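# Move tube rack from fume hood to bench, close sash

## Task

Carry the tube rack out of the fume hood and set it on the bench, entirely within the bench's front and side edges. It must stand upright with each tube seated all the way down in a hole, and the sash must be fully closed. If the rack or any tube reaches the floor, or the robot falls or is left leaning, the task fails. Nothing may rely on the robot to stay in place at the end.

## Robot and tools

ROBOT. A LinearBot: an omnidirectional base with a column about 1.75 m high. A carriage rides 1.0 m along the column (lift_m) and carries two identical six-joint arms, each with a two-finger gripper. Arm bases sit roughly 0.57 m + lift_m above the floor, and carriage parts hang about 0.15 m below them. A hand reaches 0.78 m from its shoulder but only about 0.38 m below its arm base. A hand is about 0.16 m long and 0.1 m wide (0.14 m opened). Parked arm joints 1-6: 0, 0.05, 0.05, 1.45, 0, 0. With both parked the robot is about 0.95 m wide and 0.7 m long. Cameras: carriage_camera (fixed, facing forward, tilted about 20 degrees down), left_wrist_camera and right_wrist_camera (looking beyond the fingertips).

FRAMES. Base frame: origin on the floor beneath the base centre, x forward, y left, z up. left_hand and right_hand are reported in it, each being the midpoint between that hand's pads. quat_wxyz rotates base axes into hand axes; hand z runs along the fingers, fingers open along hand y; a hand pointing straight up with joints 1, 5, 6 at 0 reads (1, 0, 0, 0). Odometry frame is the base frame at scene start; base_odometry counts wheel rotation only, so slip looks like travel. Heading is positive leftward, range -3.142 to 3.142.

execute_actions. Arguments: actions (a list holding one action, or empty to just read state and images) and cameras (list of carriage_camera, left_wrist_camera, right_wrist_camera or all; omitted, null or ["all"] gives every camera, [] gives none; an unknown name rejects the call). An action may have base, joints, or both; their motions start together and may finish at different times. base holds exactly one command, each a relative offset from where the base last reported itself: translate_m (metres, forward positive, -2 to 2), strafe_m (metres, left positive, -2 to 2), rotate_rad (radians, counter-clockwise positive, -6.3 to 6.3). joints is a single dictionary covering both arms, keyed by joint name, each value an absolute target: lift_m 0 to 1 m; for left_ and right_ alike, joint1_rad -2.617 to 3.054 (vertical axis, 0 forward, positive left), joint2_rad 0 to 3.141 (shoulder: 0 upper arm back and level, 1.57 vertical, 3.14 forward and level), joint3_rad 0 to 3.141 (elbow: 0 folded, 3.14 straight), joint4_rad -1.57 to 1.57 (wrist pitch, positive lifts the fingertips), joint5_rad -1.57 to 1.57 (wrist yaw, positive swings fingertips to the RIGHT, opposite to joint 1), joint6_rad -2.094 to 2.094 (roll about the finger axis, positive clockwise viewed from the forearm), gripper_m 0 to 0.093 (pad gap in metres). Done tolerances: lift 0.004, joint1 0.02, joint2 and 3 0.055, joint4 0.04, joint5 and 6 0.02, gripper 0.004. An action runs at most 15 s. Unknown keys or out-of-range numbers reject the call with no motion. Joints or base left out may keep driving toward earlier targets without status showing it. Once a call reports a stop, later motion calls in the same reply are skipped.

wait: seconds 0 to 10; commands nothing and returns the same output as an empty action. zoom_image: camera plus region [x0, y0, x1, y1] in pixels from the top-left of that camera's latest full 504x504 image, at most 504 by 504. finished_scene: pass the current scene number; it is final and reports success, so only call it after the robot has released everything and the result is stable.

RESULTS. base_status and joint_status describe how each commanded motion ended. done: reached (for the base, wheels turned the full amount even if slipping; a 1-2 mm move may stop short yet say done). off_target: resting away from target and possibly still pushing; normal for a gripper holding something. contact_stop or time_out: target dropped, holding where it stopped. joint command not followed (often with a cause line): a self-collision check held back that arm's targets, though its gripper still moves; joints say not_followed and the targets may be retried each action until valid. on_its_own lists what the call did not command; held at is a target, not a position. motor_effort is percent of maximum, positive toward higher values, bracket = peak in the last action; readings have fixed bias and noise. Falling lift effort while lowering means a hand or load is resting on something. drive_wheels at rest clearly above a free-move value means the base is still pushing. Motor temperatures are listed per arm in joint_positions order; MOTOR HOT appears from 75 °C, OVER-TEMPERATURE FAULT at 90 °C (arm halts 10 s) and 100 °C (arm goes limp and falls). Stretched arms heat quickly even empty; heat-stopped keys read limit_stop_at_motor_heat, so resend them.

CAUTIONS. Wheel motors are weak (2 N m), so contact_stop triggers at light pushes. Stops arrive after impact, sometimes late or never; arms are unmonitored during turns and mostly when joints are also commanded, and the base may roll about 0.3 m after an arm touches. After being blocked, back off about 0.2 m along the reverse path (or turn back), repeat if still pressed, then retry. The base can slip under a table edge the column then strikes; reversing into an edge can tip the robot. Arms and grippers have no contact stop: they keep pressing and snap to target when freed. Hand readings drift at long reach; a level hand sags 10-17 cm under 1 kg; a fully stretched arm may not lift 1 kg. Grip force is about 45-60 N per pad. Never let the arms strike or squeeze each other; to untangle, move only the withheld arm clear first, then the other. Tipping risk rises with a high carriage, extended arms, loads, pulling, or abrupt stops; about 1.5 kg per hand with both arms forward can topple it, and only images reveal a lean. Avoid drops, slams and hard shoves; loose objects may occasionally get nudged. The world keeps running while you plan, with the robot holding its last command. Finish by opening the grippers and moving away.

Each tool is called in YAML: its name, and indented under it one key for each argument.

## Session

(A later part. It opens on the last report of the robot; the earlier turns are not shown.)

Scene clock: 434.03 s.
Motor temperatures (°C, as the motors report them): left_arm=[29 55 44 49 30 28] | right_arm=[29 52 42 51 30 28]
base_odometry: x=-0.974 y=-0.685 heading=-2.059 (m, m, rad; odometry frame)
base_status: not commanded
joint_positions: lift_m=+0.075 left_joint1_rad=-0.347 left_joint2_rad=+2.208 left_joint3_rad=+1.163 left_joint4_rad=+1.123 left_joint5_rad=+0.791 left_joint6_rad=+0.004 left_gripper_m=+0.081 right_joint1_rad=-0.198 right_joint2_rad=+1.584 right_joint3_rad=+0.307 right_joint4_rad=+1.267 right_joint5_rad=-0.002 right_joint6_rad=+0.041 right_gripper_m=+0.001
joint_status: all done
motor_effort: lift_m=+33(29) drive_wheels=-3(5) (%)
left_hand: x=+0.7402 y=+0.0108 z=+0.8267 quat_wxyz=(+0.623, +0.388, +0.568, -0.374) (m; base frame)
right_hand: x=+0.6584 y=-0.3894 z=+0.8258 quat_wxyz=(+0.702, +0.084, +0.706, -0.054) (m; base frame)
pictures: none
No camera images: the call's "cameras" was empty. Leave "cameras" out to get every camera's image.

execute_actions:
  actions:
    - {"joints": {"lift_m": 0.09, "left_gripper_m": 0.093}}
  cameras: ["left_wrist_camera"]

Scene clock: 435.90 s.
Motor temperatures (°C, as the motors report them): left_arm=[29 55 44 49 30 28] | right_arm=[29 52 42 51 30 28]
base_odometry: x=-0.974 y=-0.685 heading=-2.059 (m, m, rad; odometry frame)
base_status: not commanded
joint_positions: lift_m=+0.090 left_joint1_rad=-0.347 left_joint2_rad=+2.217 left_joint3_rad=+1.163 left_joint4_rad=+1.092 left_joint5_rad=+0.791 left_joint6_rad=+0.004 left_gripper_m=+0.093 right_joint1_rad=-0.198 right_joint2_rad=+1.584 right_joint3_rad=+0.307 right_joint4_rad=+1.271 right_joint5_rad=-0.002 right_joint6_rad=+0.041 right_gripper_m=+0.001
joint_status: all done
motor_effort: lift_m=+34(45) drive_wheels=-3(2) (%)
left_hand: x=+0.7410 y=+0.0107 z=+0.8306 quat_wxyz=(+0.609, +0.385, +0.582, -0.377) (m; base frame)
right_hand: x=+0.6584 y=-0.3894 z=+0.8415 quat_wxyz=(+0.703, +0.083, +0.704, -0.054) (m; base frame)
pictures: left_wrist_camera
Images, in order (width x height): left_wrist_camera 504x504.

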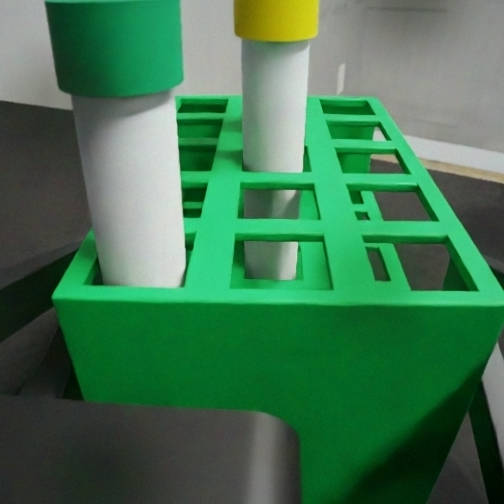

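execute_actions:
  actions:
    - {"joints": {"left_joint1_rad": -0.211, "left_joint2_rad": 2.09, "left_joint3_rad": 0.95, "left_joint4_rad": 1.165, "left_joint5_rad": 0.92}}

Scene clock: 439.50 s.
Motor temperatures (°C, as the motors report them): left_arm=[29 55 44 49 30 28] | right_arm=[29 51 42 51 30 28]
base_odometry: x=-0.974 y=-0.685 heading=-2.059 (m, m, rad; odometry frame)
base_status: not commanded
joint_positions: lift_m=+0.090 left_joint1_rad=-0.205 left_joint2_rad=+2.094 left_joint3_rad=+0.955 left_joint4_rad=+1.155 left_joint5_rad=+0.914 left_joint6_rad=+0.005 left_gripper_m=+0.093 right_joint1_rad=-0.198 right_joint2_rad=+1.584 right_joint3_rad=+0.307 right_joint4_rad=+1.271 right_joint5_rad=-0.002 right_joint6_rad=+0.041 right_gripper_m=+0.001
joint_status: all done
motor_effort: lift_m=+35(30) drive_wheels=-5(6) (%)
left_hand: x=+0.7182 y=+0.0790 z=+0.8301 quat_wxyz=(+0.605, +0.379, +0.593, -0.372) (m; base frame)
right_hand: x=+0.6584 y=-0.3894 z=+0.8415 quat_wxyz=(+0.703, +0.083, +0.704, -0.054) (m; base frame)
pictures: carriage_camera, left_wrist_camera, right_wrist_camera
Images, in order (width x height): carriage_camera 504x504, left_wrist_camera 504x504, right_wrist_camera 504x504.

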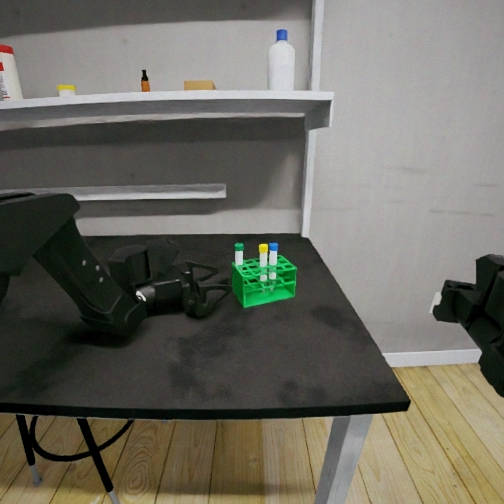

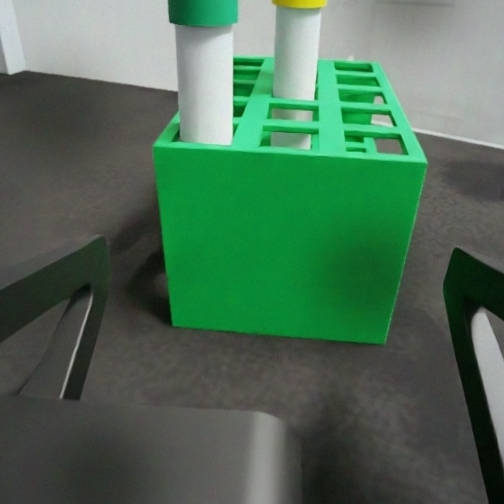

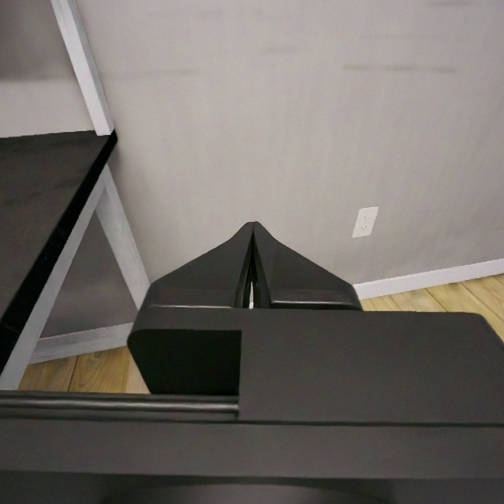

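zoom_image:
  camera: "carriage_camera"
  region: [190, 220, 340, 330]

Region (190, 220, 340, 330) of carriage_camera's 504x504 image, scaled by 3.360, with more detail than that image has; it fills the top 370 rows of this view, and the rest is white.

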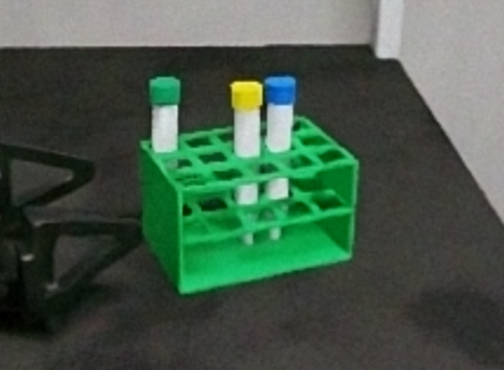

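execute_actions:
  actions:
    - {"base": {"translate_m": -0.4}, "joints": {"left_joint1_rad": 0.2, "left_joint2_rad": 1.57, "left_joint3_rad": 0.3, "left_joint4_rad": 1.27, "left_joint5_rad": 0.0, "left_gripper_m": 0.0}}
  cameras: []

Scene clock: 450.93 s.
Motor temperatures (°C, as the motors report them): left_arm=[29 53 44 49 30 28] | right_arm=[29 51 42 51 30 28]
base_odometry: x=-0.786 y=-0.332 heading=-2.058 (m, m, rad; odometry frame)
base_status: done
joint_positions: lift_m=+0.090 left_joint1_rad=+0.198 left_joint2_rad=+1.587 left_joint3_rad=+0.307 left_joint4_rad=+1.259 left_joint5_rad=+0.004 left_joint6_rad=+0.005 left_gripper_m=+0.001 right_joint1_rad=-0.198 right_joint2_rad=+1.584 right_joint3_rad=+0.307 right_joint4_rad=+1.271 right_joint5_rad=-0.001 right_joint6_rad=+0.041 right_gripper_m=+0.001
joint_status: all done
motor_effort: lift_m=+34(35) drive_wheels=-6(34) (%)
left_hand: x=+0.6584 y=+0.3893 z=+0.8373 quat_wxyz=(+0.696, -0.067, +0.711, +0.069) (m; base frame)
right_hand: x=+0.6583 y=-0.3897 z=+0.8414 quat_wxyz=(+0.703, +0.084, +0.704, -0.055) (m; base frame)
pictures: none
No camera images: the call's "cameras" was empty. Leave "cameras" out to get every camera's image.

execute_actions:
  actions:
    - {"base": {"rotate_rad": -2.831}}
  cameras: []

Scene clock: 455.53 s.
Motor temperatures (°C, as the motors report them): left_arm=[29 52 43 49 30 28] | right_arm=[29 51 42 51 30 28]
base_odometry: x=-0.787 y=-0.332 heading=+1.395 (m, m, rad; odometry frame)
base_status: done
joint_positions: lift_m=+0.090 left_joint1_rad=+0.199 left_joint2_rad=+1.587 left_joint3_rad=+0.307 left_joint4_rad=+1.259 left_joint5_rad=+0.002 left_joint6_rad=+0.005 left_gripper_m=+0.001 right_joint1_rad=-0.200 right_joint2_rad=+1.584 right_joint3_rad=+0.307 right_joint4_rad=+1.271 right_joint5_rad=-0.001 right_joint6_rad=+0.041 right_gripper_m=+0.001
joint_status: not commanded
motor_effort: lift_m=+35(37) drive_wheels=+8(35) (%)
left_hand: x=+0.6583 y=+0.3899 z=+0.8373 quat_wxyz=(+0.696, -0.068, +0.711, +0.071) (m; base frame)
right_hand: x=+0.6582 y=-0.3904 z=+0.8414 quat_wxyz=(+0.703, +0.085, +0.704, -0.056) (m; base frame)
pictures: none
No camera images: the call's "cameras" was empty. Leave "cameras" out to get every camera's image.

execute_actions:
  actions:
    - {"base": {"translate_m": 1.748}}
  cameras: ["carriage_camera"]

Scene clock: 462.13 s.
Motor temperatures (°C, as the motors report them): left_arm=[29 50 43 50 30 28] | right_arm=[29 51 42 51 30 28]
base_odometry: x=-0.478 y=+1.389 heading=+1.394 (m, m, rad; odometry frame)
base_status: done
joint_positions: lift_m=+0.090 left_joint1_rad=+0.199 left_joint2_rad=+1.587 left_joint3_rad=+0.307 left_joint4_rad=+1.259 left_joint5_rad=+0.002 left_joint6_rad=+0.005 left_gripper_m=+0.001 right_joint1_rad=-0.200 right_joint2_rad=+1.584 right_joint3_rad=+0.307 right_joint4_rad=+1.271 right_joint5_rad=-0.001 right_joint6_rad=+0.041 right_gripper_m=+0.001
joint_status: not commanded
motor_effort: lift_m=+35(37) drive_wheels=-5(34) (%)
left_hand: x=+0.6583 y=+0.3899 z=+0.8373 quat_wxyz=(+0.696, -0.068, +0.711, +0.071) (m; base frame)
right_hand: x=+0.6582 y=-0.3904 z=+0.8414 quat_wxyz=(+0.703, +0.085, +0.704, -0.056) (m; base frame)
pictures: carriage_camera
Images, in order (width x height): carriage_camera 504x504.

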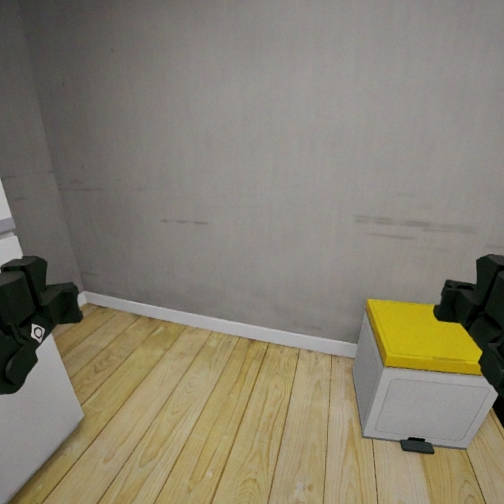

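execute_actions:
  actions:
    - {"base": {"rotate_rad": 1.256}, "joints": {"lift_m": 0.45}}
  cameras: ["carriage_camera"]

Scene clock: 465.67 s.
Motor temperatures (°C, as the motors report them): left_arm=[29 49 43 50 30 28] | right_arm=[29 51 42 51 30 28]
base_odometry: x=-0.478 y=+1.389 heading=+2.649 (m, m, rad; odometry frame)
base_status: done
joint_positions: lift_m=+0.450 left_joint1_rad=+0.199 left_joint2_rad=+1.582 left_joint3_rad=+0.307 left_joint4_rad=+1.264 left_joint5_rad=+0.002 left_joint6_rad=+0.005 left_gripper_m=+0.001 right_joint1_rad=-0.200 right_joint2_rad=+1.584 right_joint3_rad=+0.307 right_joint4_rad=+1.273 right_joint5_rad=+0.000 right_joint6_rad=+0.041 right_gripper_m=+0.001
joint_status: all done
motor_effort: lift_m=+34(43) drive_wheels=+11(29) (%)
left_hand: x=+0.6581 y=+0.3898 z=+1.2004 quat_wxyz=(+0.700, -0.068, +0.708, +0.071) (m; base frame)
right_hand: x=+0.6581 y=-0.3906 z=+1.2020 quat_wxyz=(+0.704, +0.085, +0.703, -0.056) (m; base frame)
pictures: carriage_camera
Images, in order (width x height): carriage_camera 504x504.

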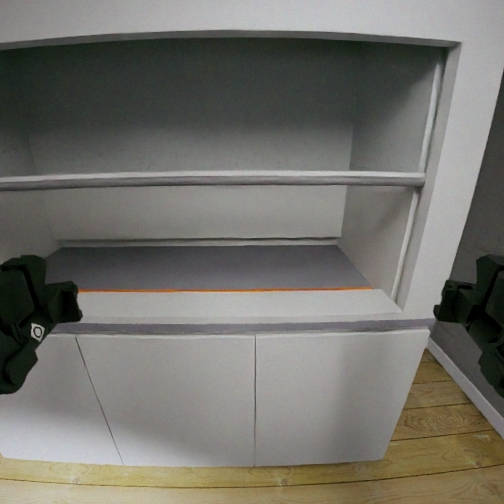

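zoom_image:
  camera: "carriage_camera"
  region: [300, 130, 470, 330]

Region (300, 130, 470, 330) of carriage_camera's 504x504 image, scaled by 2.520, with more detail than that image has; it fills the left 428 columns of this view, and the rest is white.

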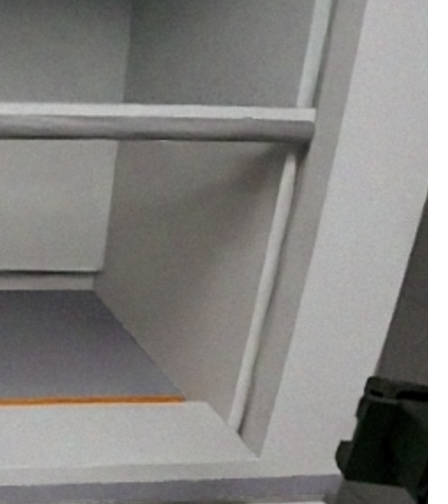

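execute_actions:
  actions:
    - {"joints": {"lift_m": 0.82, "right_joint1_rad": 0.0, "right_joint2_rad": 2.04, "right_joint3_rad": 0.83, "right_joint4_rad": 1.22, "right_joint5_rad": 0.0}}
  cameras: ["carriage_camera", "right_wrist_camera"]

Scene clock: 477.80 s.
Motor temperatures (°C, as the motors report them): left_arm=[29 47 43 50 30 28] | right_arm=[29 51 42 52 30 28]
base_odometry: x=-0.478 y=+1.389 heading=+2.649 (m, m, rad; odometry frame)
base_status: not commanded
joint_positions: lift_m=+0.820 left_joint1_rad=+0.199 left_joint2_rad=+1.581 left_joint3_rad=+0.307 left_joint4_rad=+1.264 left_joint5_rad=+0.002 left_joint6_rad=+0.005 left_gripper_m=+0.001 right_joint1_rad=+0.002 right_joint2_rad=+2.026 right_joint3_rad=+0.820 right_joint4_rad=+1.227 right_joint5_rad=+0.000 right_joint6_rad=+0.041 right_gripper_m=+0.001
joint_status: all done
motor_effort: lift_m=+34(42) drive_wheels=+10(12) (%)
left_hand: x=+0.6580 y=+0.3898 z=+1.5709 quat_wxyz=(+0.700, -0.068, +0.707, +0.071) (m; base frame)
right_hand: x=+0.7936 y=-0.3107 z=+1.5610 quat_wxyz=(+0.714, +0.014, +0.699, +0.015) (m; base frame)
pictures: carriage_camera, right_wrist_camera
Images, in order (width x height): carriage_camera 504x504, right_wrist_camera 504x504.

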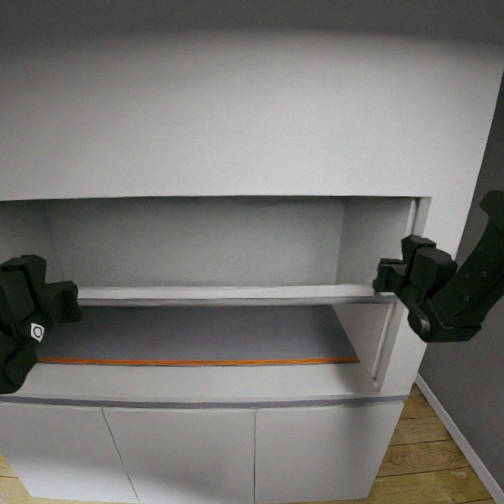

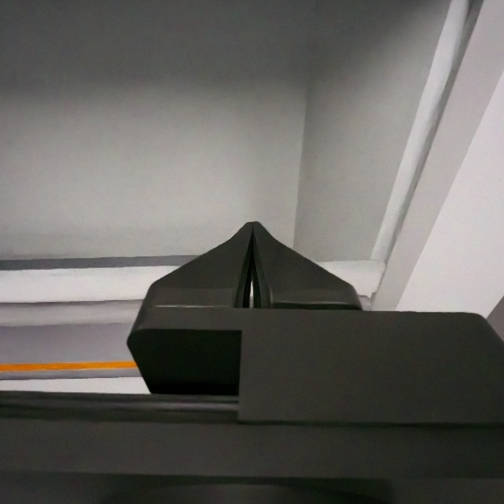

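execute_actions:
  actions:
    - {"base": {"translate_m": 0.17}, "joints": {"right_joint1_rad": 0.45, "right_joint5_rad": 0.45}}
  cameras: ["carriage_camera", "right_wrist_camera"]

Scene clock: 481.47 s.
Motor temperatures (°C, as the motors report them): left_arm=[29 46 42 51 30 28] | right_arm=[29 52 43 52 30 28]
base_odometry: x=-0.628 y=+1.469 heading=+2.650 (m, m, rad; odometry frame)
base_status: done
joint_positions: lift_m=+0.820 left_joint1_rad=+0.199 left_joint2_rad=+1.581 left_joint3_rad=+0.307 left_joint4_rad=+1.264 left_joint5_rad=+0.002 left_joint6_rad=+0.005 left_gripper_m=+0.001 right_joint1_rad=+0.456 right_joint2_rad=+2.026 right_joint3_rad=+0.820 right_joint4_rad=+1.227 right_joint5_rad=+0.442 right_joint6_rad=+0.041 right_gripper_m=+0.001
joint_status: all done
motor_effort: lift_m=+37(36) drive_wheels=-5(25) (%)
left_hand: x=+0.6580 y=+0.3898 z=+1.5709 quat_wxyz=(+0.700, -0.068, +0.707, +0.071) (m; base frame)
right_hand: x=+0.7574 y=-0.1534 z=+1.5606 quat_wxyz=(+0.714, +0.012, +0.700, +0.023) (m; base frame)
pictures: carriage_camera, right_wrist_camera
Images, in order (width x height): carriage_camera 504x504, right_wrist_camera 504x504.

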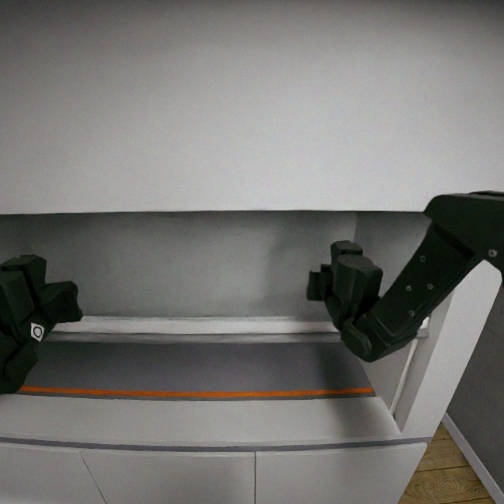

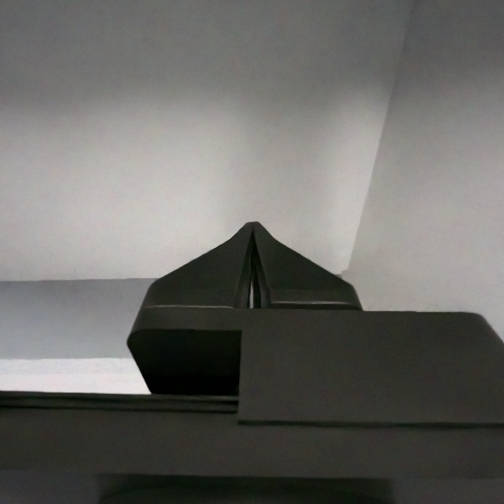

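zoom_image:
  camera: "carriage_camera"
  region: [250, 200, 450, 400]

Region (250, 200, 450, 400) of carriage_camera's 504x504 image, scaled by 2.520, with more detail than that image has.

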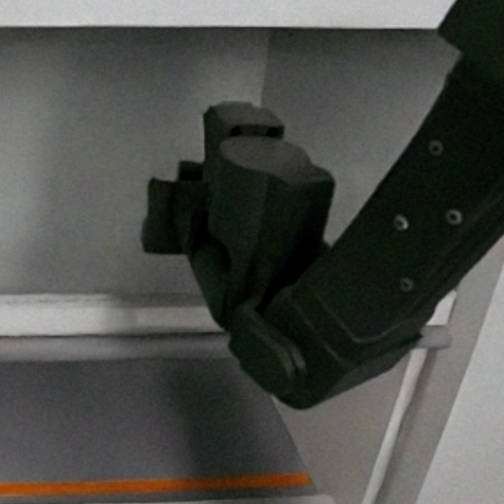

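execute_actions:
  actions:
    - {"joints": {"lift_m": 0.76}}
  cameras: ["right_wrist_camera"]

Scene clock: 485.97 s.
Motor temperatures (°C, as the motors report them): left_arm=[29 46 42 51 30 28] | right_arm=[29 53 43 51 30 28]
base_odometry: x=-0.628 y=+1.469 heading=+2.650 (m, m, rad; odometry frame)
base_status: not commanded
joint_positions: lift_m=+0.760 left_joint1_rad=+0.199 left_joint2_rad=+1.580 left_joint3_rad=+0.307 left_joint4_rad=+1.258 left_joint5_rad=+0.002 left_joint6_rad=+0.005 left_gripper_m=+0.001 right_joint1_rad=+0.456 right_joint2_rad=+2.031 right_joint3_rad=+0.822 right_joint4_rad=+1.220 right_joint5_rad=+0.443 right_joint6_rad=+0.041 right_gripper_m=+0.001
joint_status: all done
motor_effort: lift_m=+33(34) drive_wheels=+0(6) (%)
left_hand: x=+0.6580 y=+0.3898 z=+1.5098 quat_wxyz=(+0.698, -0.068, +0.709, +0.071) (m; base frame)
right_hand: x=+0.7580 y=-0.1533 z=+1.4974 quat_wxyz=(+0.710, +0.011, +0.703, +0.021) (m; base frame)
pictures: right_wrist_camera
Images, in order (width x height): right_wrist_camera 504x504.

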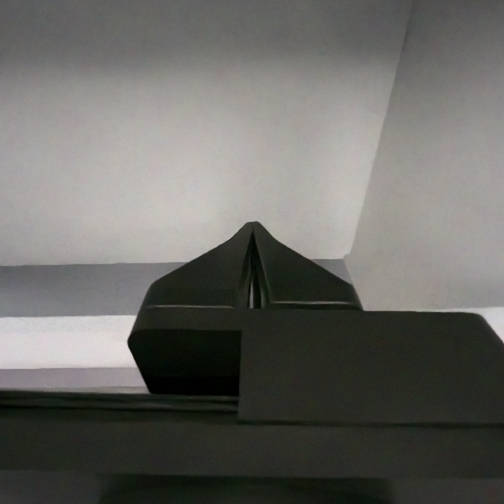

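execute_actions:
  actions:
    - {"base": {"translate_m": 0.05}, "joints": {"lift_m": 0.67}}
  cameras: ["right_wrist_camera"]

Scene clock: 489.60 s.
Motor temperatures (°C, as the motors report them): left_arm=[29 45 42 51 30 28] | right_arm=[29 53 44 51 30 28]
base_odometry: x=-0.670 y=+1.491 heading=+2.651 (m, m, rad; odometry frame)
base_status: translate_m contact_stop (by the wheels' count: +0.047 of +0.050)
joint_positions: lift_m=+0.670 left_joint1_rad=+0.199 left_joint2_rad=+1.578 left_joint3_rad=+0.307 left_joint4_rad=+1.258 left_joint5_rad=+0.001 left_joint6_rad=+0.005 left_gripper_m=+0.001 right_joint1_rad=+0.500 right_joint2_rad=+2.019 right_joint3_rad=+0.757 right_joint4_rad=+1.345 right_joint5_rad=+0.527 right_joint6_rad=+0.041 right_gripper_m=+0.001
joint_status: all done
motor_effort: lift_m=+33(35) drive_wheels=+19(30) (%)
left_hand: x=+0.6579 y=+0.3899 z=+1.4205 quat_wxyz=(+0.699, -0.068, +0.709, +0.071) (m; base frame)
right_hand: x=+0.7378 y=-0.1537 z=+1.4174 quat_wxyz=(+0.732, +0.038, +0.680, +0.020) (m; base frame)
pictures: right_wrist_camera
Images, in order (width x height): right_wrist_camera 504x504.

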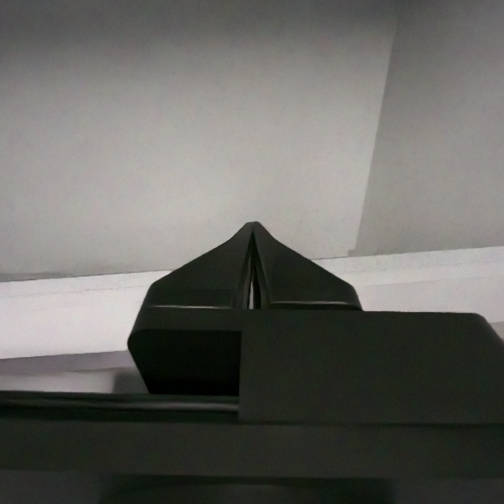

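execute_actions:
  actions:
    - {"base": {"translate_m": -0.035}}
  cameras: ["right_wrist_camera"]

Scene clock: 491.53 s.
Motor temperatures (°C, as the motors report them): left_arm=[29 45 42 51 30 28] | right_arm=[29 53 45 51 30 28]
base_odometry: x=-0.639 y=+1.475 heading=+2.651 (m, m, rad; odometry frame)
base_status: done
joint_positions: lift_m=+0.670 left_joint1_rad=+0.199 left_joint2_rad=+1.578 left_joint3_rad=+0.307 left_joint4_rad=+1.258 left_joint5_rad=+0.001 left_joint6_rad=+0.005 left_gripper_m=+0.001 right_joint1_rad=+0.455 right_joint2_rad=+2.019 right_joint3_rad=+0.817 right_joint4_rad=+1.240 right_joint5_rad=+0.459 right_joint6_rad=+0.041 right_gripper_m=+0.001
joint_status: not commanded
motor_effort: lift_m=+30(30) drive_wheels=-1(21) (%)
left_hand: x=+0.6579 y=+0.3899 z=+1.4205 quat_wxyz=(+0.699, -0.068, +0.709, +0.071) (m; base frame)
right_hand: x=+0.7566 y=-0.1572 z=+1.4158 quat_wxyz=(+0.719, +0.021, +0.695, +0.019) (m; base frame)
pictures: right_wrist_camera
Images, in order (width x height): right_wrist_camera 504x504.

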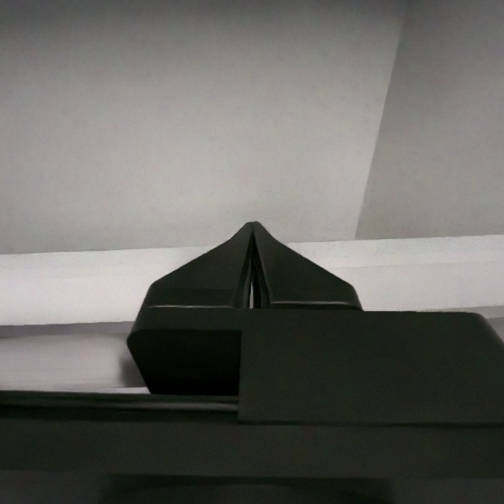

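execute_actions:
  actions:
    - {"joints": {"lift_m": 0.61}}
  cameras: ["right_wrist_camera"]

Scene clock: 493.63 s.
Motor temperatures (°C, as the motors report them): left_arm=[29 45 42 51 30 28] | right_arm=[29 53 45 50 30 28]
base_odometry: x=-0.639 y=+1.475 heading=+2.651 (m, m, rad; odometry frame)
base_status: not commanded
joint_positions: lift_m=+0.610 left_joint1_rad=+0.199 left_joint2_rad=+1.578 left_joint3_rad=+0.307 left_joint4_rad=+1.258 left_joint5_rad=+0.001 left_joint6_rad=+0.005 left_gripper_m=+0.001 right_joint1_rad=+0.455 right_joint2_rad=+1.998 right_joint3_rad=+0.838 right_joint4_rad=+1.397 right_joint5_rad=+0.458 right_joint6_rad=+0.034 right_gripper_m=+0.001
joint_status: all done
motor_effort: lift_m=+32(34) drive_wheels=+6(6) (%)
left_hand: x=+0.6579 y=+0.3899 z=+1.3606 quat_wxyz=(+0.699, -0.068, +0.709, +0.071) (m; base frame)
right_hand: x=+0.7543 y=-0.1582 z=+1.4096 quat_wxyz=(+0.776, +0.048, +0.626, +0.049) (m; base frame)
pictures: right_wrist_camera
Images, in order (width x height): right_wrist_camera 504x504.

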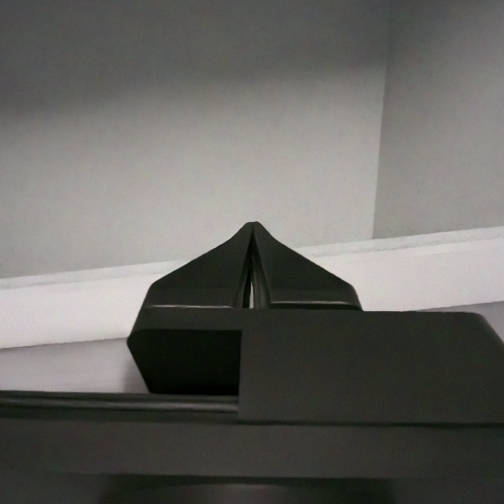

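execute_actions:
  actions:
    - {"joints": {"lift_m": 0.94, "right_joint1_rad": 0.0, "right_joint2_rad": 2.21, "right_joint3_rad": 1.305, "right_joint4_rad": -0.48, "right_joint5_rad": 0.0}}
  cameras: ["carriage_camera", "right_wrist_camera"]

Scene clock: 507.80 s.
Motor temperatures (°C, as the motors report them): left_arm=[29 43 42 52 30 28] | right_arm=[29 53 46 47 31 28]
base_odometry: x=-0.639 y=+1.475 heading=+2.651 (m, m, rad; odometry frame)
base_status: not commanded
joint_positions: lift_m=+0.940 left_joint1_rad=+0.200 left_joint2_rad=+1.578 left_joint3_rad=+0.307 left_joint4_rad=+1.263 left_joint5_rad=+0.000 left_joint6_rad=+0.006 left_gripper_m=+0.001 right_joint1_rad=-0.006 right_joint2_rad=+2.207 right_joint3_rad=+1.295 right_joint4_rad=-0.469 right_joint5_rad=-0.009 right_joint6_rad=+0.031 right_gripper_m=+0.001
joint_status: all done
motor_effort: lift_m=+36(43) drive_wheels=+8(71) (%)
left_hand: x=+0.6577 y=+0.3906 z=+1.6915 quat_wxyz=(+0.700, -0.069, +0.707, +0.072) (m; base frame)
right_hand: x=+0.6888 y=-0.3125 z=+1.4599 quat_wxyz=(+0.095, +0.018, +0.995, +0.006) (m; base frame)
pictures: carriage_camera, right_wrist_camera
Images, in order (width x height): carriage_camera 504x504, right_wrist_camera 504x504.

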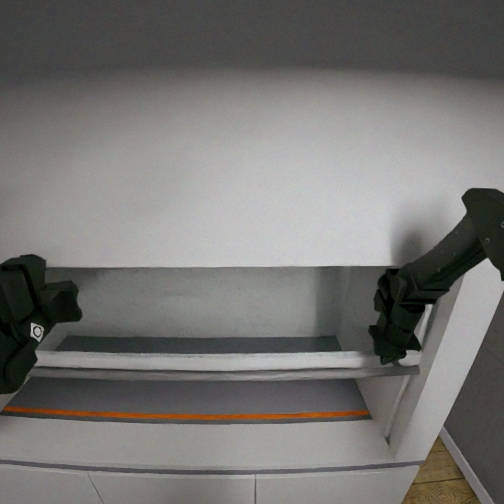

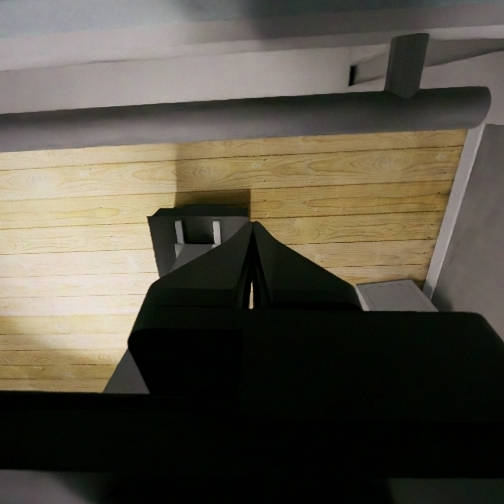

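execute_actions:
  actions:
    - {"base": {"translate_m": 0.075}}
  cameras: ["carriage_camera"]

Scene clock: 510.10 s.
Motor temperatures (°C, as the motors report them): left_arm=[29 43 42 52 30 28] | right_arm=[29 54 46 47 31 28]
base_odometry: x=-0.695 y=+1.504 heading=+2.653 (m, m, rad; odometry frame)
base_status: translate_m contact_stop (by the wheels' count: +0.064 of +0.075)
joint_positions: lift_m=+0.940 left_joint1_rad=+0.200 left_joint2_rad=+1.578 left_joint3_rad=+0.307 left_joint4_rad=+1.259 left_joint5_rad=+0.000 left_joint6_rad=+0.006 left_gripper_m=+0.001 right_joint1_rad=-0.007 right_joint2_rad=+2.191 right_joint3_rad=+1.221 right_joint4_rad=-0.690 right_joint5_rad=-0.006 right_joint6_rad=+0.026 right_gripper_m=+0.001
joint_status: not commanded
motor_effort: lift_m=+33(38) drive_wheels=+20(36) (%)
left_hand: x=+0.6577 y=+0.3906 z=+1.6903 quat_wxyz=(+0.699, -0.069, +0.708, +0.072) (m; base frame)
right_hand: x=+0.6076 y=-0.3129 z=+1.4477 quat_wxyz=(-0.045, +0.016, +0.999, +0.002) (m; base frame)
pictures: carriage_camera
Images, in order (width x height): carriage_camera 504x504.

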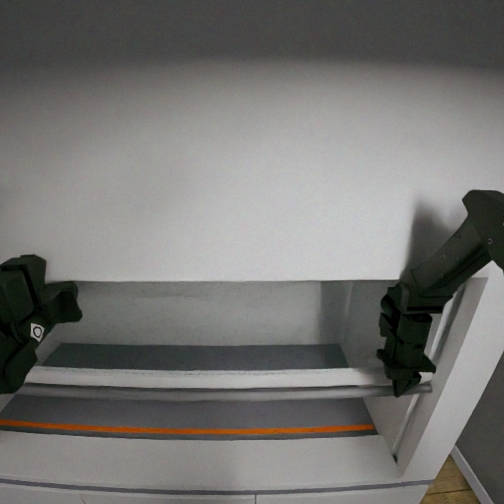

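execute_actions:
  actions:
    - {"base": {"translate_m": -0.07}}

Scene clock: 515.03 s.
Motor temperatures (°C, as the motors report them): left_arm=[29 43 42 52 30 28] | right_arm=[29 55 49 48 31 28]
base_odometry: x=-0.633 y=+1.471 heading=+2.652 (m, m, rad; odometry frame)
base_status: done
joint_positions: lift_m=+0.940 left_joint1_rad=+0.200 left_joint2_rad=+1.578 left_joint3_rad=+0.307 left_joint4_rad=+1.259 left_joint5_rad=+0.000 left_joint6_rad=+0.006 left_gripper_m=+0.001 right_joint1_rad=-0.007 right_joint2_rad=+2.212 right_joint3_rad=+1.293 right_joint4_rad=-0.495 right_joint5_rad=+0.000 right_joint6_rad=+0.032 right_gripper_m=+0.001
joint_status: not commanded
motor_effort: lift_m=+34(39) drive_wheels=-9(22) (%)
left_hand: x=+0.6577 y=+0.3906 z=+1.6903 quat_wxyz=(+0.699, -0.069, +0.708, +0.072) (m; base frame)
right_hand: x=+0.6811 y=-0.3146 z=+1.4565 quat_wxyz=(+0.079, +0.019, +0.997, +0.001) (m; base frame)
pictures: carriage_camera, left_wrist_camera, right_wrist_camera
Images, in order (width x height): carriage_camera 504x504, left_wrist_camera 504x504, right_wrist_camera 504x504.

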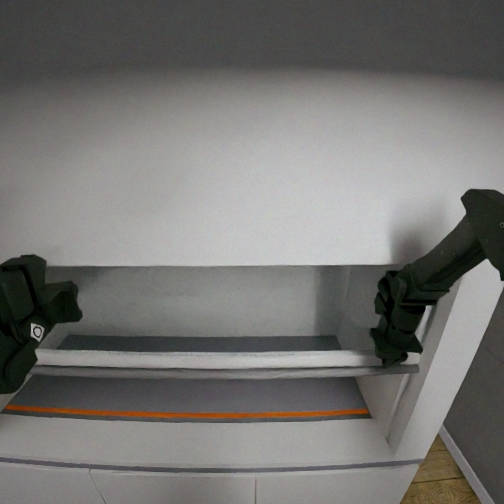

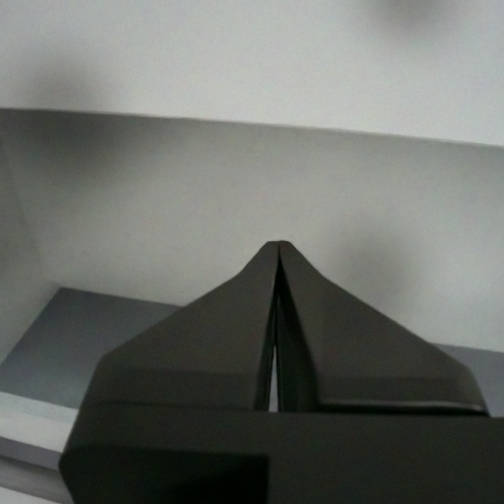

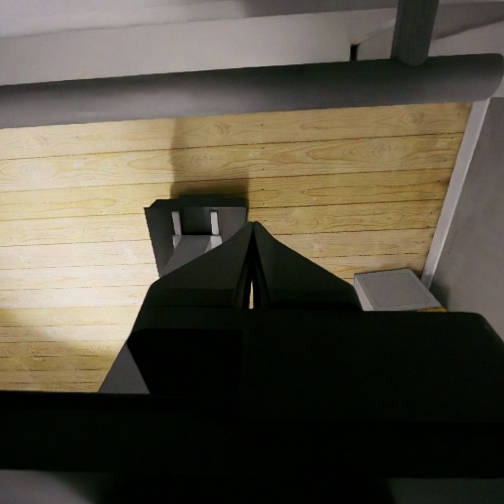

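execute_actions:
  actions:
    - {"joints": {"lift_m": 1.0}}
  cameras: []

Scene clock: 518.80 s.
Motor temperatures (°C, as the motors report them): left_arm=[29 42 42 52 30 28] | right_arm=[29 57 48 47 31 28]
base_odometry: x=-0.633 y=+1.471 heading=+2.652 (m, m, rad; odometry frame)
base_status: not commanded
joint_positions: lift_m=+0.997 left_joint1_rad=+0.200 left_joint2_rad=+1.578 left_joint3_rad=+0.307 left_joint4_rad=+1.265 left_joint5_rad=+0.000 left_joint6_rad=+0.006 left_gripper_m=+0.001 right_joint1_rad=-0.007 right_joint2_rad=+2.267 right_joint3_rad=+1.284 right_joint4_rad=-0.576 right_joint5_rad=+0.000 right_joint6_rad=+0.032 right_gripper_m=+0.001
joint_status: all done
joint sent to its limit — the command would take lift_m past its upper limit, so that joint was sent only as far as its limit.
motor_effort: lift_m=+38(44) drive_wheels=-7(9) (%)
left_hand: x=+0.6576 y=+0.3906 z=+1.7495 quat_wxyz=(+0.701, -0.069, +0.706, +0.072) (m; base frame)
right_hand: x=+0.6462 y=-0.3142 z=+1.4895 quat_wxyz=(+0.006, +0.019, +1.000, +0.000) (m; base frame)
pictures: none
No camera images: the call's "cameras" was empty. Leave "cameras" out to get every camera's image.

execute_actions:
  actions: []

Scene clock: 520.37 s.
Motor temperatures (°C, as the motors report them): left_arm=[29 42 42 52 30 28] | right_arm=[29 59 48 47 31 28]
base_odometry: x=-0.633 y=+1.471 heading=+2.652 (m, m, rad; odometry frame)
base_status: not commanded
joint_positions: lift_m=+0.997 left_joint1_rad=+0.200 left_joint2_rad=+1.578 left_joint3_rad=+0.307 left_joint4_rad=+1.265 left_joint5_rad=+0.000 left_joint6_rad=+0.006 left_gripper_m=+0.001 right_joint1_rad=-0.007 right_joint2_rad=+2.267 right_joint3_rad=+1.284 right_joint4_rad=-0.576 right_joint5_rad=+0.000 right_joint6_rad=+0.032 right_gripper_m=+0.001
joint_status: all done
joint sent to its limit — the command would take lift_m past its upper limit, so that joint was sent only as far as its limit.
motor_effort: lift_m=+36(44) drive_wheels=-8(9) (%)
left_hand: x=+0.6576 y=+0.3906 z=+1.7495 quat_wxyz=(+0.701, -0.069, +0.706, +0.072) (m; base frame)
right_hand: x=+0.6462 y=-0.3142 z=+1.4895 quat_wxyz=(+0.006, +0.019, +1.000, +0.000) (m; base frame)
pictures: carriage_camera, left_wrist_camera, right_wrist_camera
Images, in order (width x height): carriage_camera 504x504, left_wrist_camera 504x504, right_wrist_camera 504x504.

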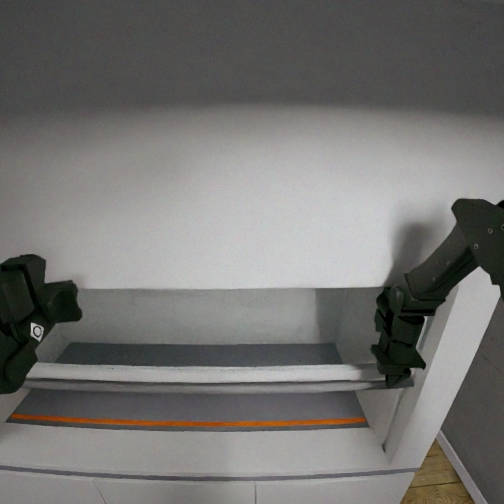

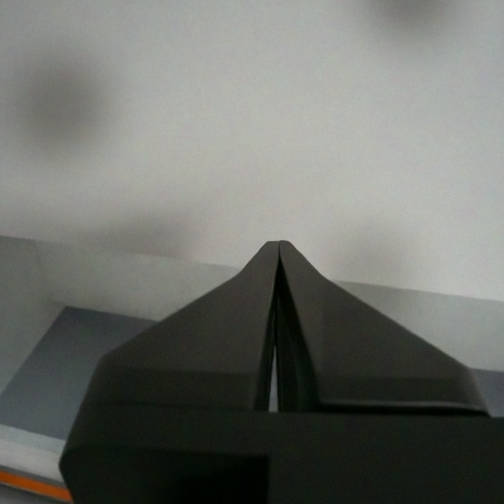

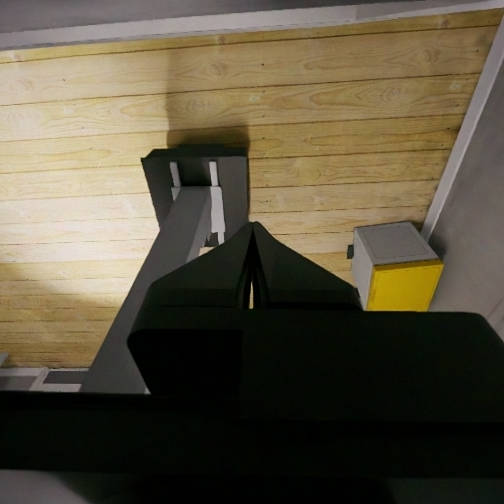

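execute_actions:
  actions:
    - {"joints": {"lift_m": 0.95}}
  cameras: []

Scene clock: 522.97 s.
Motor temperatures (°C, as the motors report them): left_arm=[29 42 42 52 30 28] | right_arm=[29 61 48 47 31 28]
base_odometry: x=-0.633 y=+1.471 heading=+2.652 (m, m, rad; odometry frame)
base_status: not commanded
joint_positions: lift_m=+0.950 left_joint1_rad=+0.200 left_joint2_rad=+1.578 left_joint3_rad=+0.307 left_joint4_rad=+1.260 left_joint5_rad=+0.000 left_joint6_rad=+0.006 left_gripper_m=+0.001 right_joint1_rad=-0.007 right_joint2_rad=+2.223 right_joint3_rad=+1.294 right_joint4_rad=-0.496 right_joint5_rad=+0.000 right_joint6_rad=+0.032 right_gripper_m=+0.001
joint_status: all done
motor_effort: lift_m=+33(34) drive_wheels=-6(10) (%)
left_hand: x=+0.6576 y=+0.3906 z=+1.7011 quat_wxyz=(+0.699, -0.069, +0.708, +0.072) (m; base frame)
right_hand: x=+0.6790 y=-0.3144 z=+1.4625 quat_wxyz=(+0.073, +0.019, +0.997, +0.001) (m; base frame)
pictures: none
No camera images: the call's "cameras" was empty. Leave "cameras" out to get every camera's image.

execute_actions:
  actions:
    - {"base": {"translate_m": -0.12}}
  cameras: []

Scene clock: 536.60 s.
Motor temperatures (°C, as the motors report them): left_arm=[29 42 42 52 30 28] | right_arm=[29 66 48 45 30 28]
base_odometry: x=-0.527 y=+1.415 heading=+2.653 (m, m, rad; odometry frame)
base_status: done
joint_positions: lift_m=+0.950 left_joint1_rad=+0.200 left_joint2_rad=+1.578 left_joint3_rad=+0.307 left_joint4_rad=+1.260 left_joint5_rad=+0.000 left_joint6_rad=+0.006 left_gripper_m=+0.001 right_joint1_rad=-0.005 right_joint2_rad=+2.223 right_joint3_rad=+1.294 right_joint4_rad=-0.488 right_joint5_rad=+0.000 right_joint6_rad=+0.032 right_gripper_m=+0.001
joint_status: not commanded
motor_effort: lift_m=+31(34) drive_wheels=-5(23) (%)
left_hand: x=+0.6576 y=+0.3906 z=+1.7011 quat_wxyz=(+0.699, -0.069, +0.708, +0.072) (m; base frame)
right_hand: x=+0.6809 y=-0.3138 z=+1.4628 quat_wxyz=(+0.077, +0.019, +0.997, +0.001) (m; base frame)
pictures: none
No camera images: the call's "cameras" was empty. Leave "cameras" out to get every camera's image.

execute_actions:
  actions:
    - {"joints": {"lift_m": 0.906, "left_joint1_rad": 0.0, "left_joint2_rad": 2.56, "left_joint3_rad": 0.78, "left_joint4_rad": 1.57, "left_joint5_rad": 0.0, "right_joint1_rad": -0.2, "right_joint2_rad": 1.57, "right_joint3_rad": 0.3, "right_joint4_rad": 1.27, "right_joint5_rad": 0.0}}
  cameras: ["left_wrist_camera"]

Scene clock: 540.40 s.
Motor temperatures (°C, as the motors report them): left_arm=[29 42 42 52 30 28] | right_arm=[29 66 48 46 30 28]
base_odometry: x=-0.527 y=+1.415 heading=+2.653 (m, m, rad; odometry frame)
base_status: not commanded
joint_positions: lift_m=+0.906 left_joint1_rad=-0.003 left_joint2_rad=+2.563 left_joint3_rad=+0.770 left_joint4_rad=+1.550 left_joint5_rad=+0.000 left_joint6_rad=+0.006 left_gripper_m=+0.001 right_joint1_rad=-0.204 right_joint2_rad=+1.590 right_joint3_rad=+0.310 right_joint4_rad=+1.261 right_joint5_rad=+0.004 right_joint6_rad=+0.034 right_gripper_m=+0.001
joint_status: all done
joint sent to its limit — the command would take left_joint4_rad past its upper limit, so that joint was sent only as far as its limit.
motor_effort: lift_m=+32(35) drive_wheels=+4(4) (%)
left_hand: x=+0.7525 y=+0.3101 z=+1.4453 quat_wxyz=(+0.616, +0.003, +0.787, +0.001) (m; base frame)
right_hand: x=+0.6585 y=-0.3930 z=+1.6537 quat_wxyz=(+0.697, +0.086, +0.709, -0.061) (m; base frame)
pictures: left_wrist_camera
Images, in order (width x height): left_wrist_camera 504x504.

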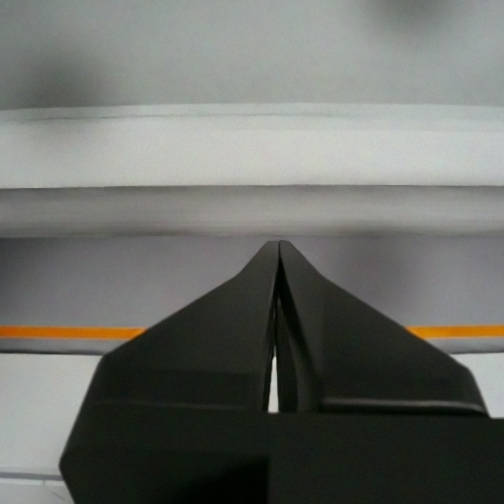

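execute_actions:
  actions: []

Scene clock: 545.07 s.
Motor temperatures (°C, as the motors report them): left_arm=[29 43 41 53 30 28] | right_arm=[29 64 47 47 30 28]
base_odometry: x=-0.527 y=+1.415 heading=+2.653 (m, m, rad; odometry frame)
base_status: not commanded
joint_positions: lift_m=+0.906 left_joint1_rad=-0.003 left_joint2_rad=+2.563 left_joint3_rad=+0.770 left_joint4_rad=+1.550 left_joint5_rad=+0.000 left_joint6_rad=+0.006 left_gripper_m=+0.001 right_joint1_rad=-0.204 right_joint2_rad=+1.590 right_joint3_rad=+0.310 right_joint4_rad=+1.261 right_joint5_rad=+0.004 right_joint6_rad=+0.034 right_gripper_m=+0.001
joint_status: all done
joint sent to its limit — the command would take left_joint4_rad past its upper limit, so that joint was sent only as far as its limit.
motor_effort: lift_m=+30(35) drive_wheels=+3(4) (%)
left_hand: x=+0.7525 y=+0.3101 z=+1.4453 quat_wxyz=(+0.616, +0.003, +0.787, +0.001) (m; base frame)
right_hand: x=+0.6585 y=-0.3930 z=+1.6537 quat_wxyz=(+0.697, +0.086, +0.709, -0.061) (m; base frame)
pictures: carriage_camera, left_wrist_camera, right_wrist_camera
Images, in order (width x height): carriage_camera 504x504, left_wrist_camera 504x504, right_wrist_camera 504x504.

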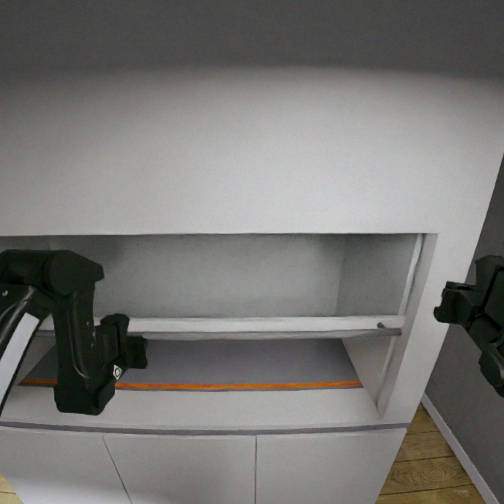

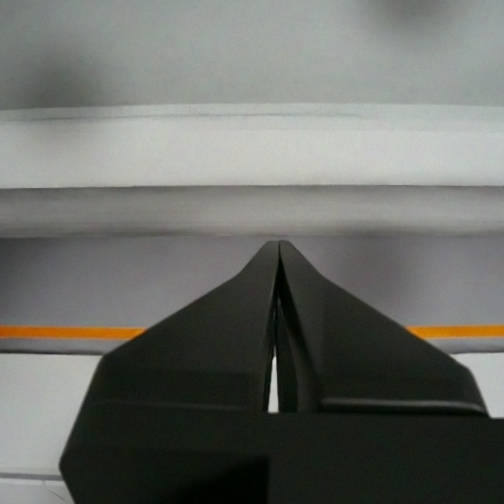

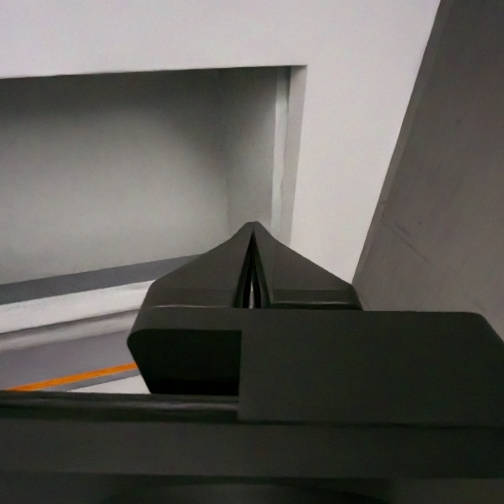

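execute_actions:
  actions:
    - {"base": {"translate_m": 0.11}}

Scene clock: 547.10 s.
Motor temperatures (°C, as the motors report them): left_arm=[29 43 41 53 30 28] | right_arm=[29 63 47 48 30 28]
base_odometry: x=-0.624 y=+1.466 heading=+2.654 (m, m, rad; odometry frame)
base_status: done
joint_positions: lift_m=+0.906 left_joint1_rad=-0.003 left_joint2_rad=+2.563 left_joint3_rad=+0.770 left_joint4_rad=+1.550 left_joint5_rad=+0.000 left_joint6_rad=+0.006 left_gripper_m=+0.001 right_joint1_rad=-0.204 right_joint2_rad=+1.590 right_joint3_rad=+0.310 right_joint4_rad=+1.261 right_joint5_rad=+0.004 right_joint6_rad=+0.034 right_gripper_m=+0.001
joint_status: not commanded
motor_effort: lift_m=+33(34) drive_wheels=+8(27) (%)
left_hand: x=+0.7525 y=+0.3103 z=+1.4453 quat_wxyz=(+0.616, +0.003, +0.787, +0.001) (m; base frame)
right_hand: x=+0.6585 y=-0.3929 z=+1.6538 quat_wxyz=(+0.698, +0.086, +0.709, -0.061) (m; base frame)
pictures: carriage_camera, left_wrist_camera, right_wrist_camera
Images, in order (width x height): carriage_camera 504x504, left_wrist_camera 504x504, right_wrist_camera 504x504.

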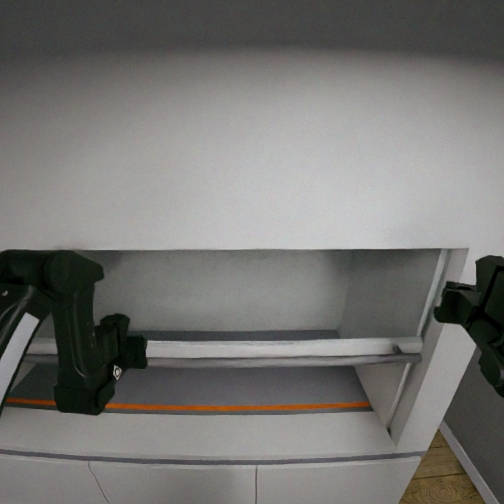

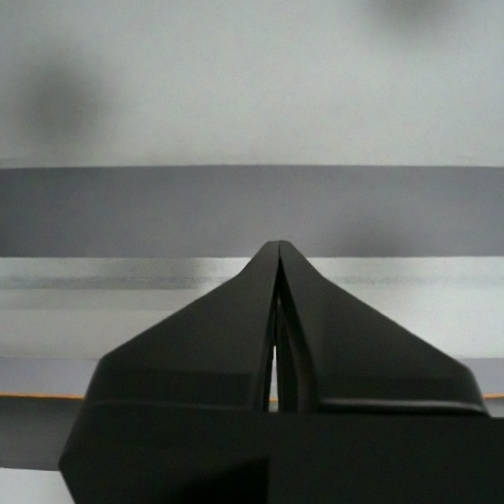

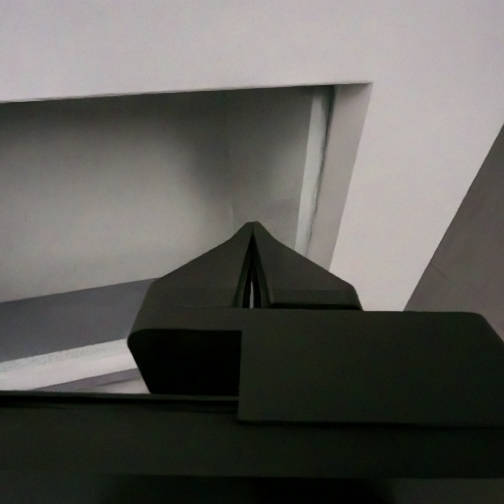

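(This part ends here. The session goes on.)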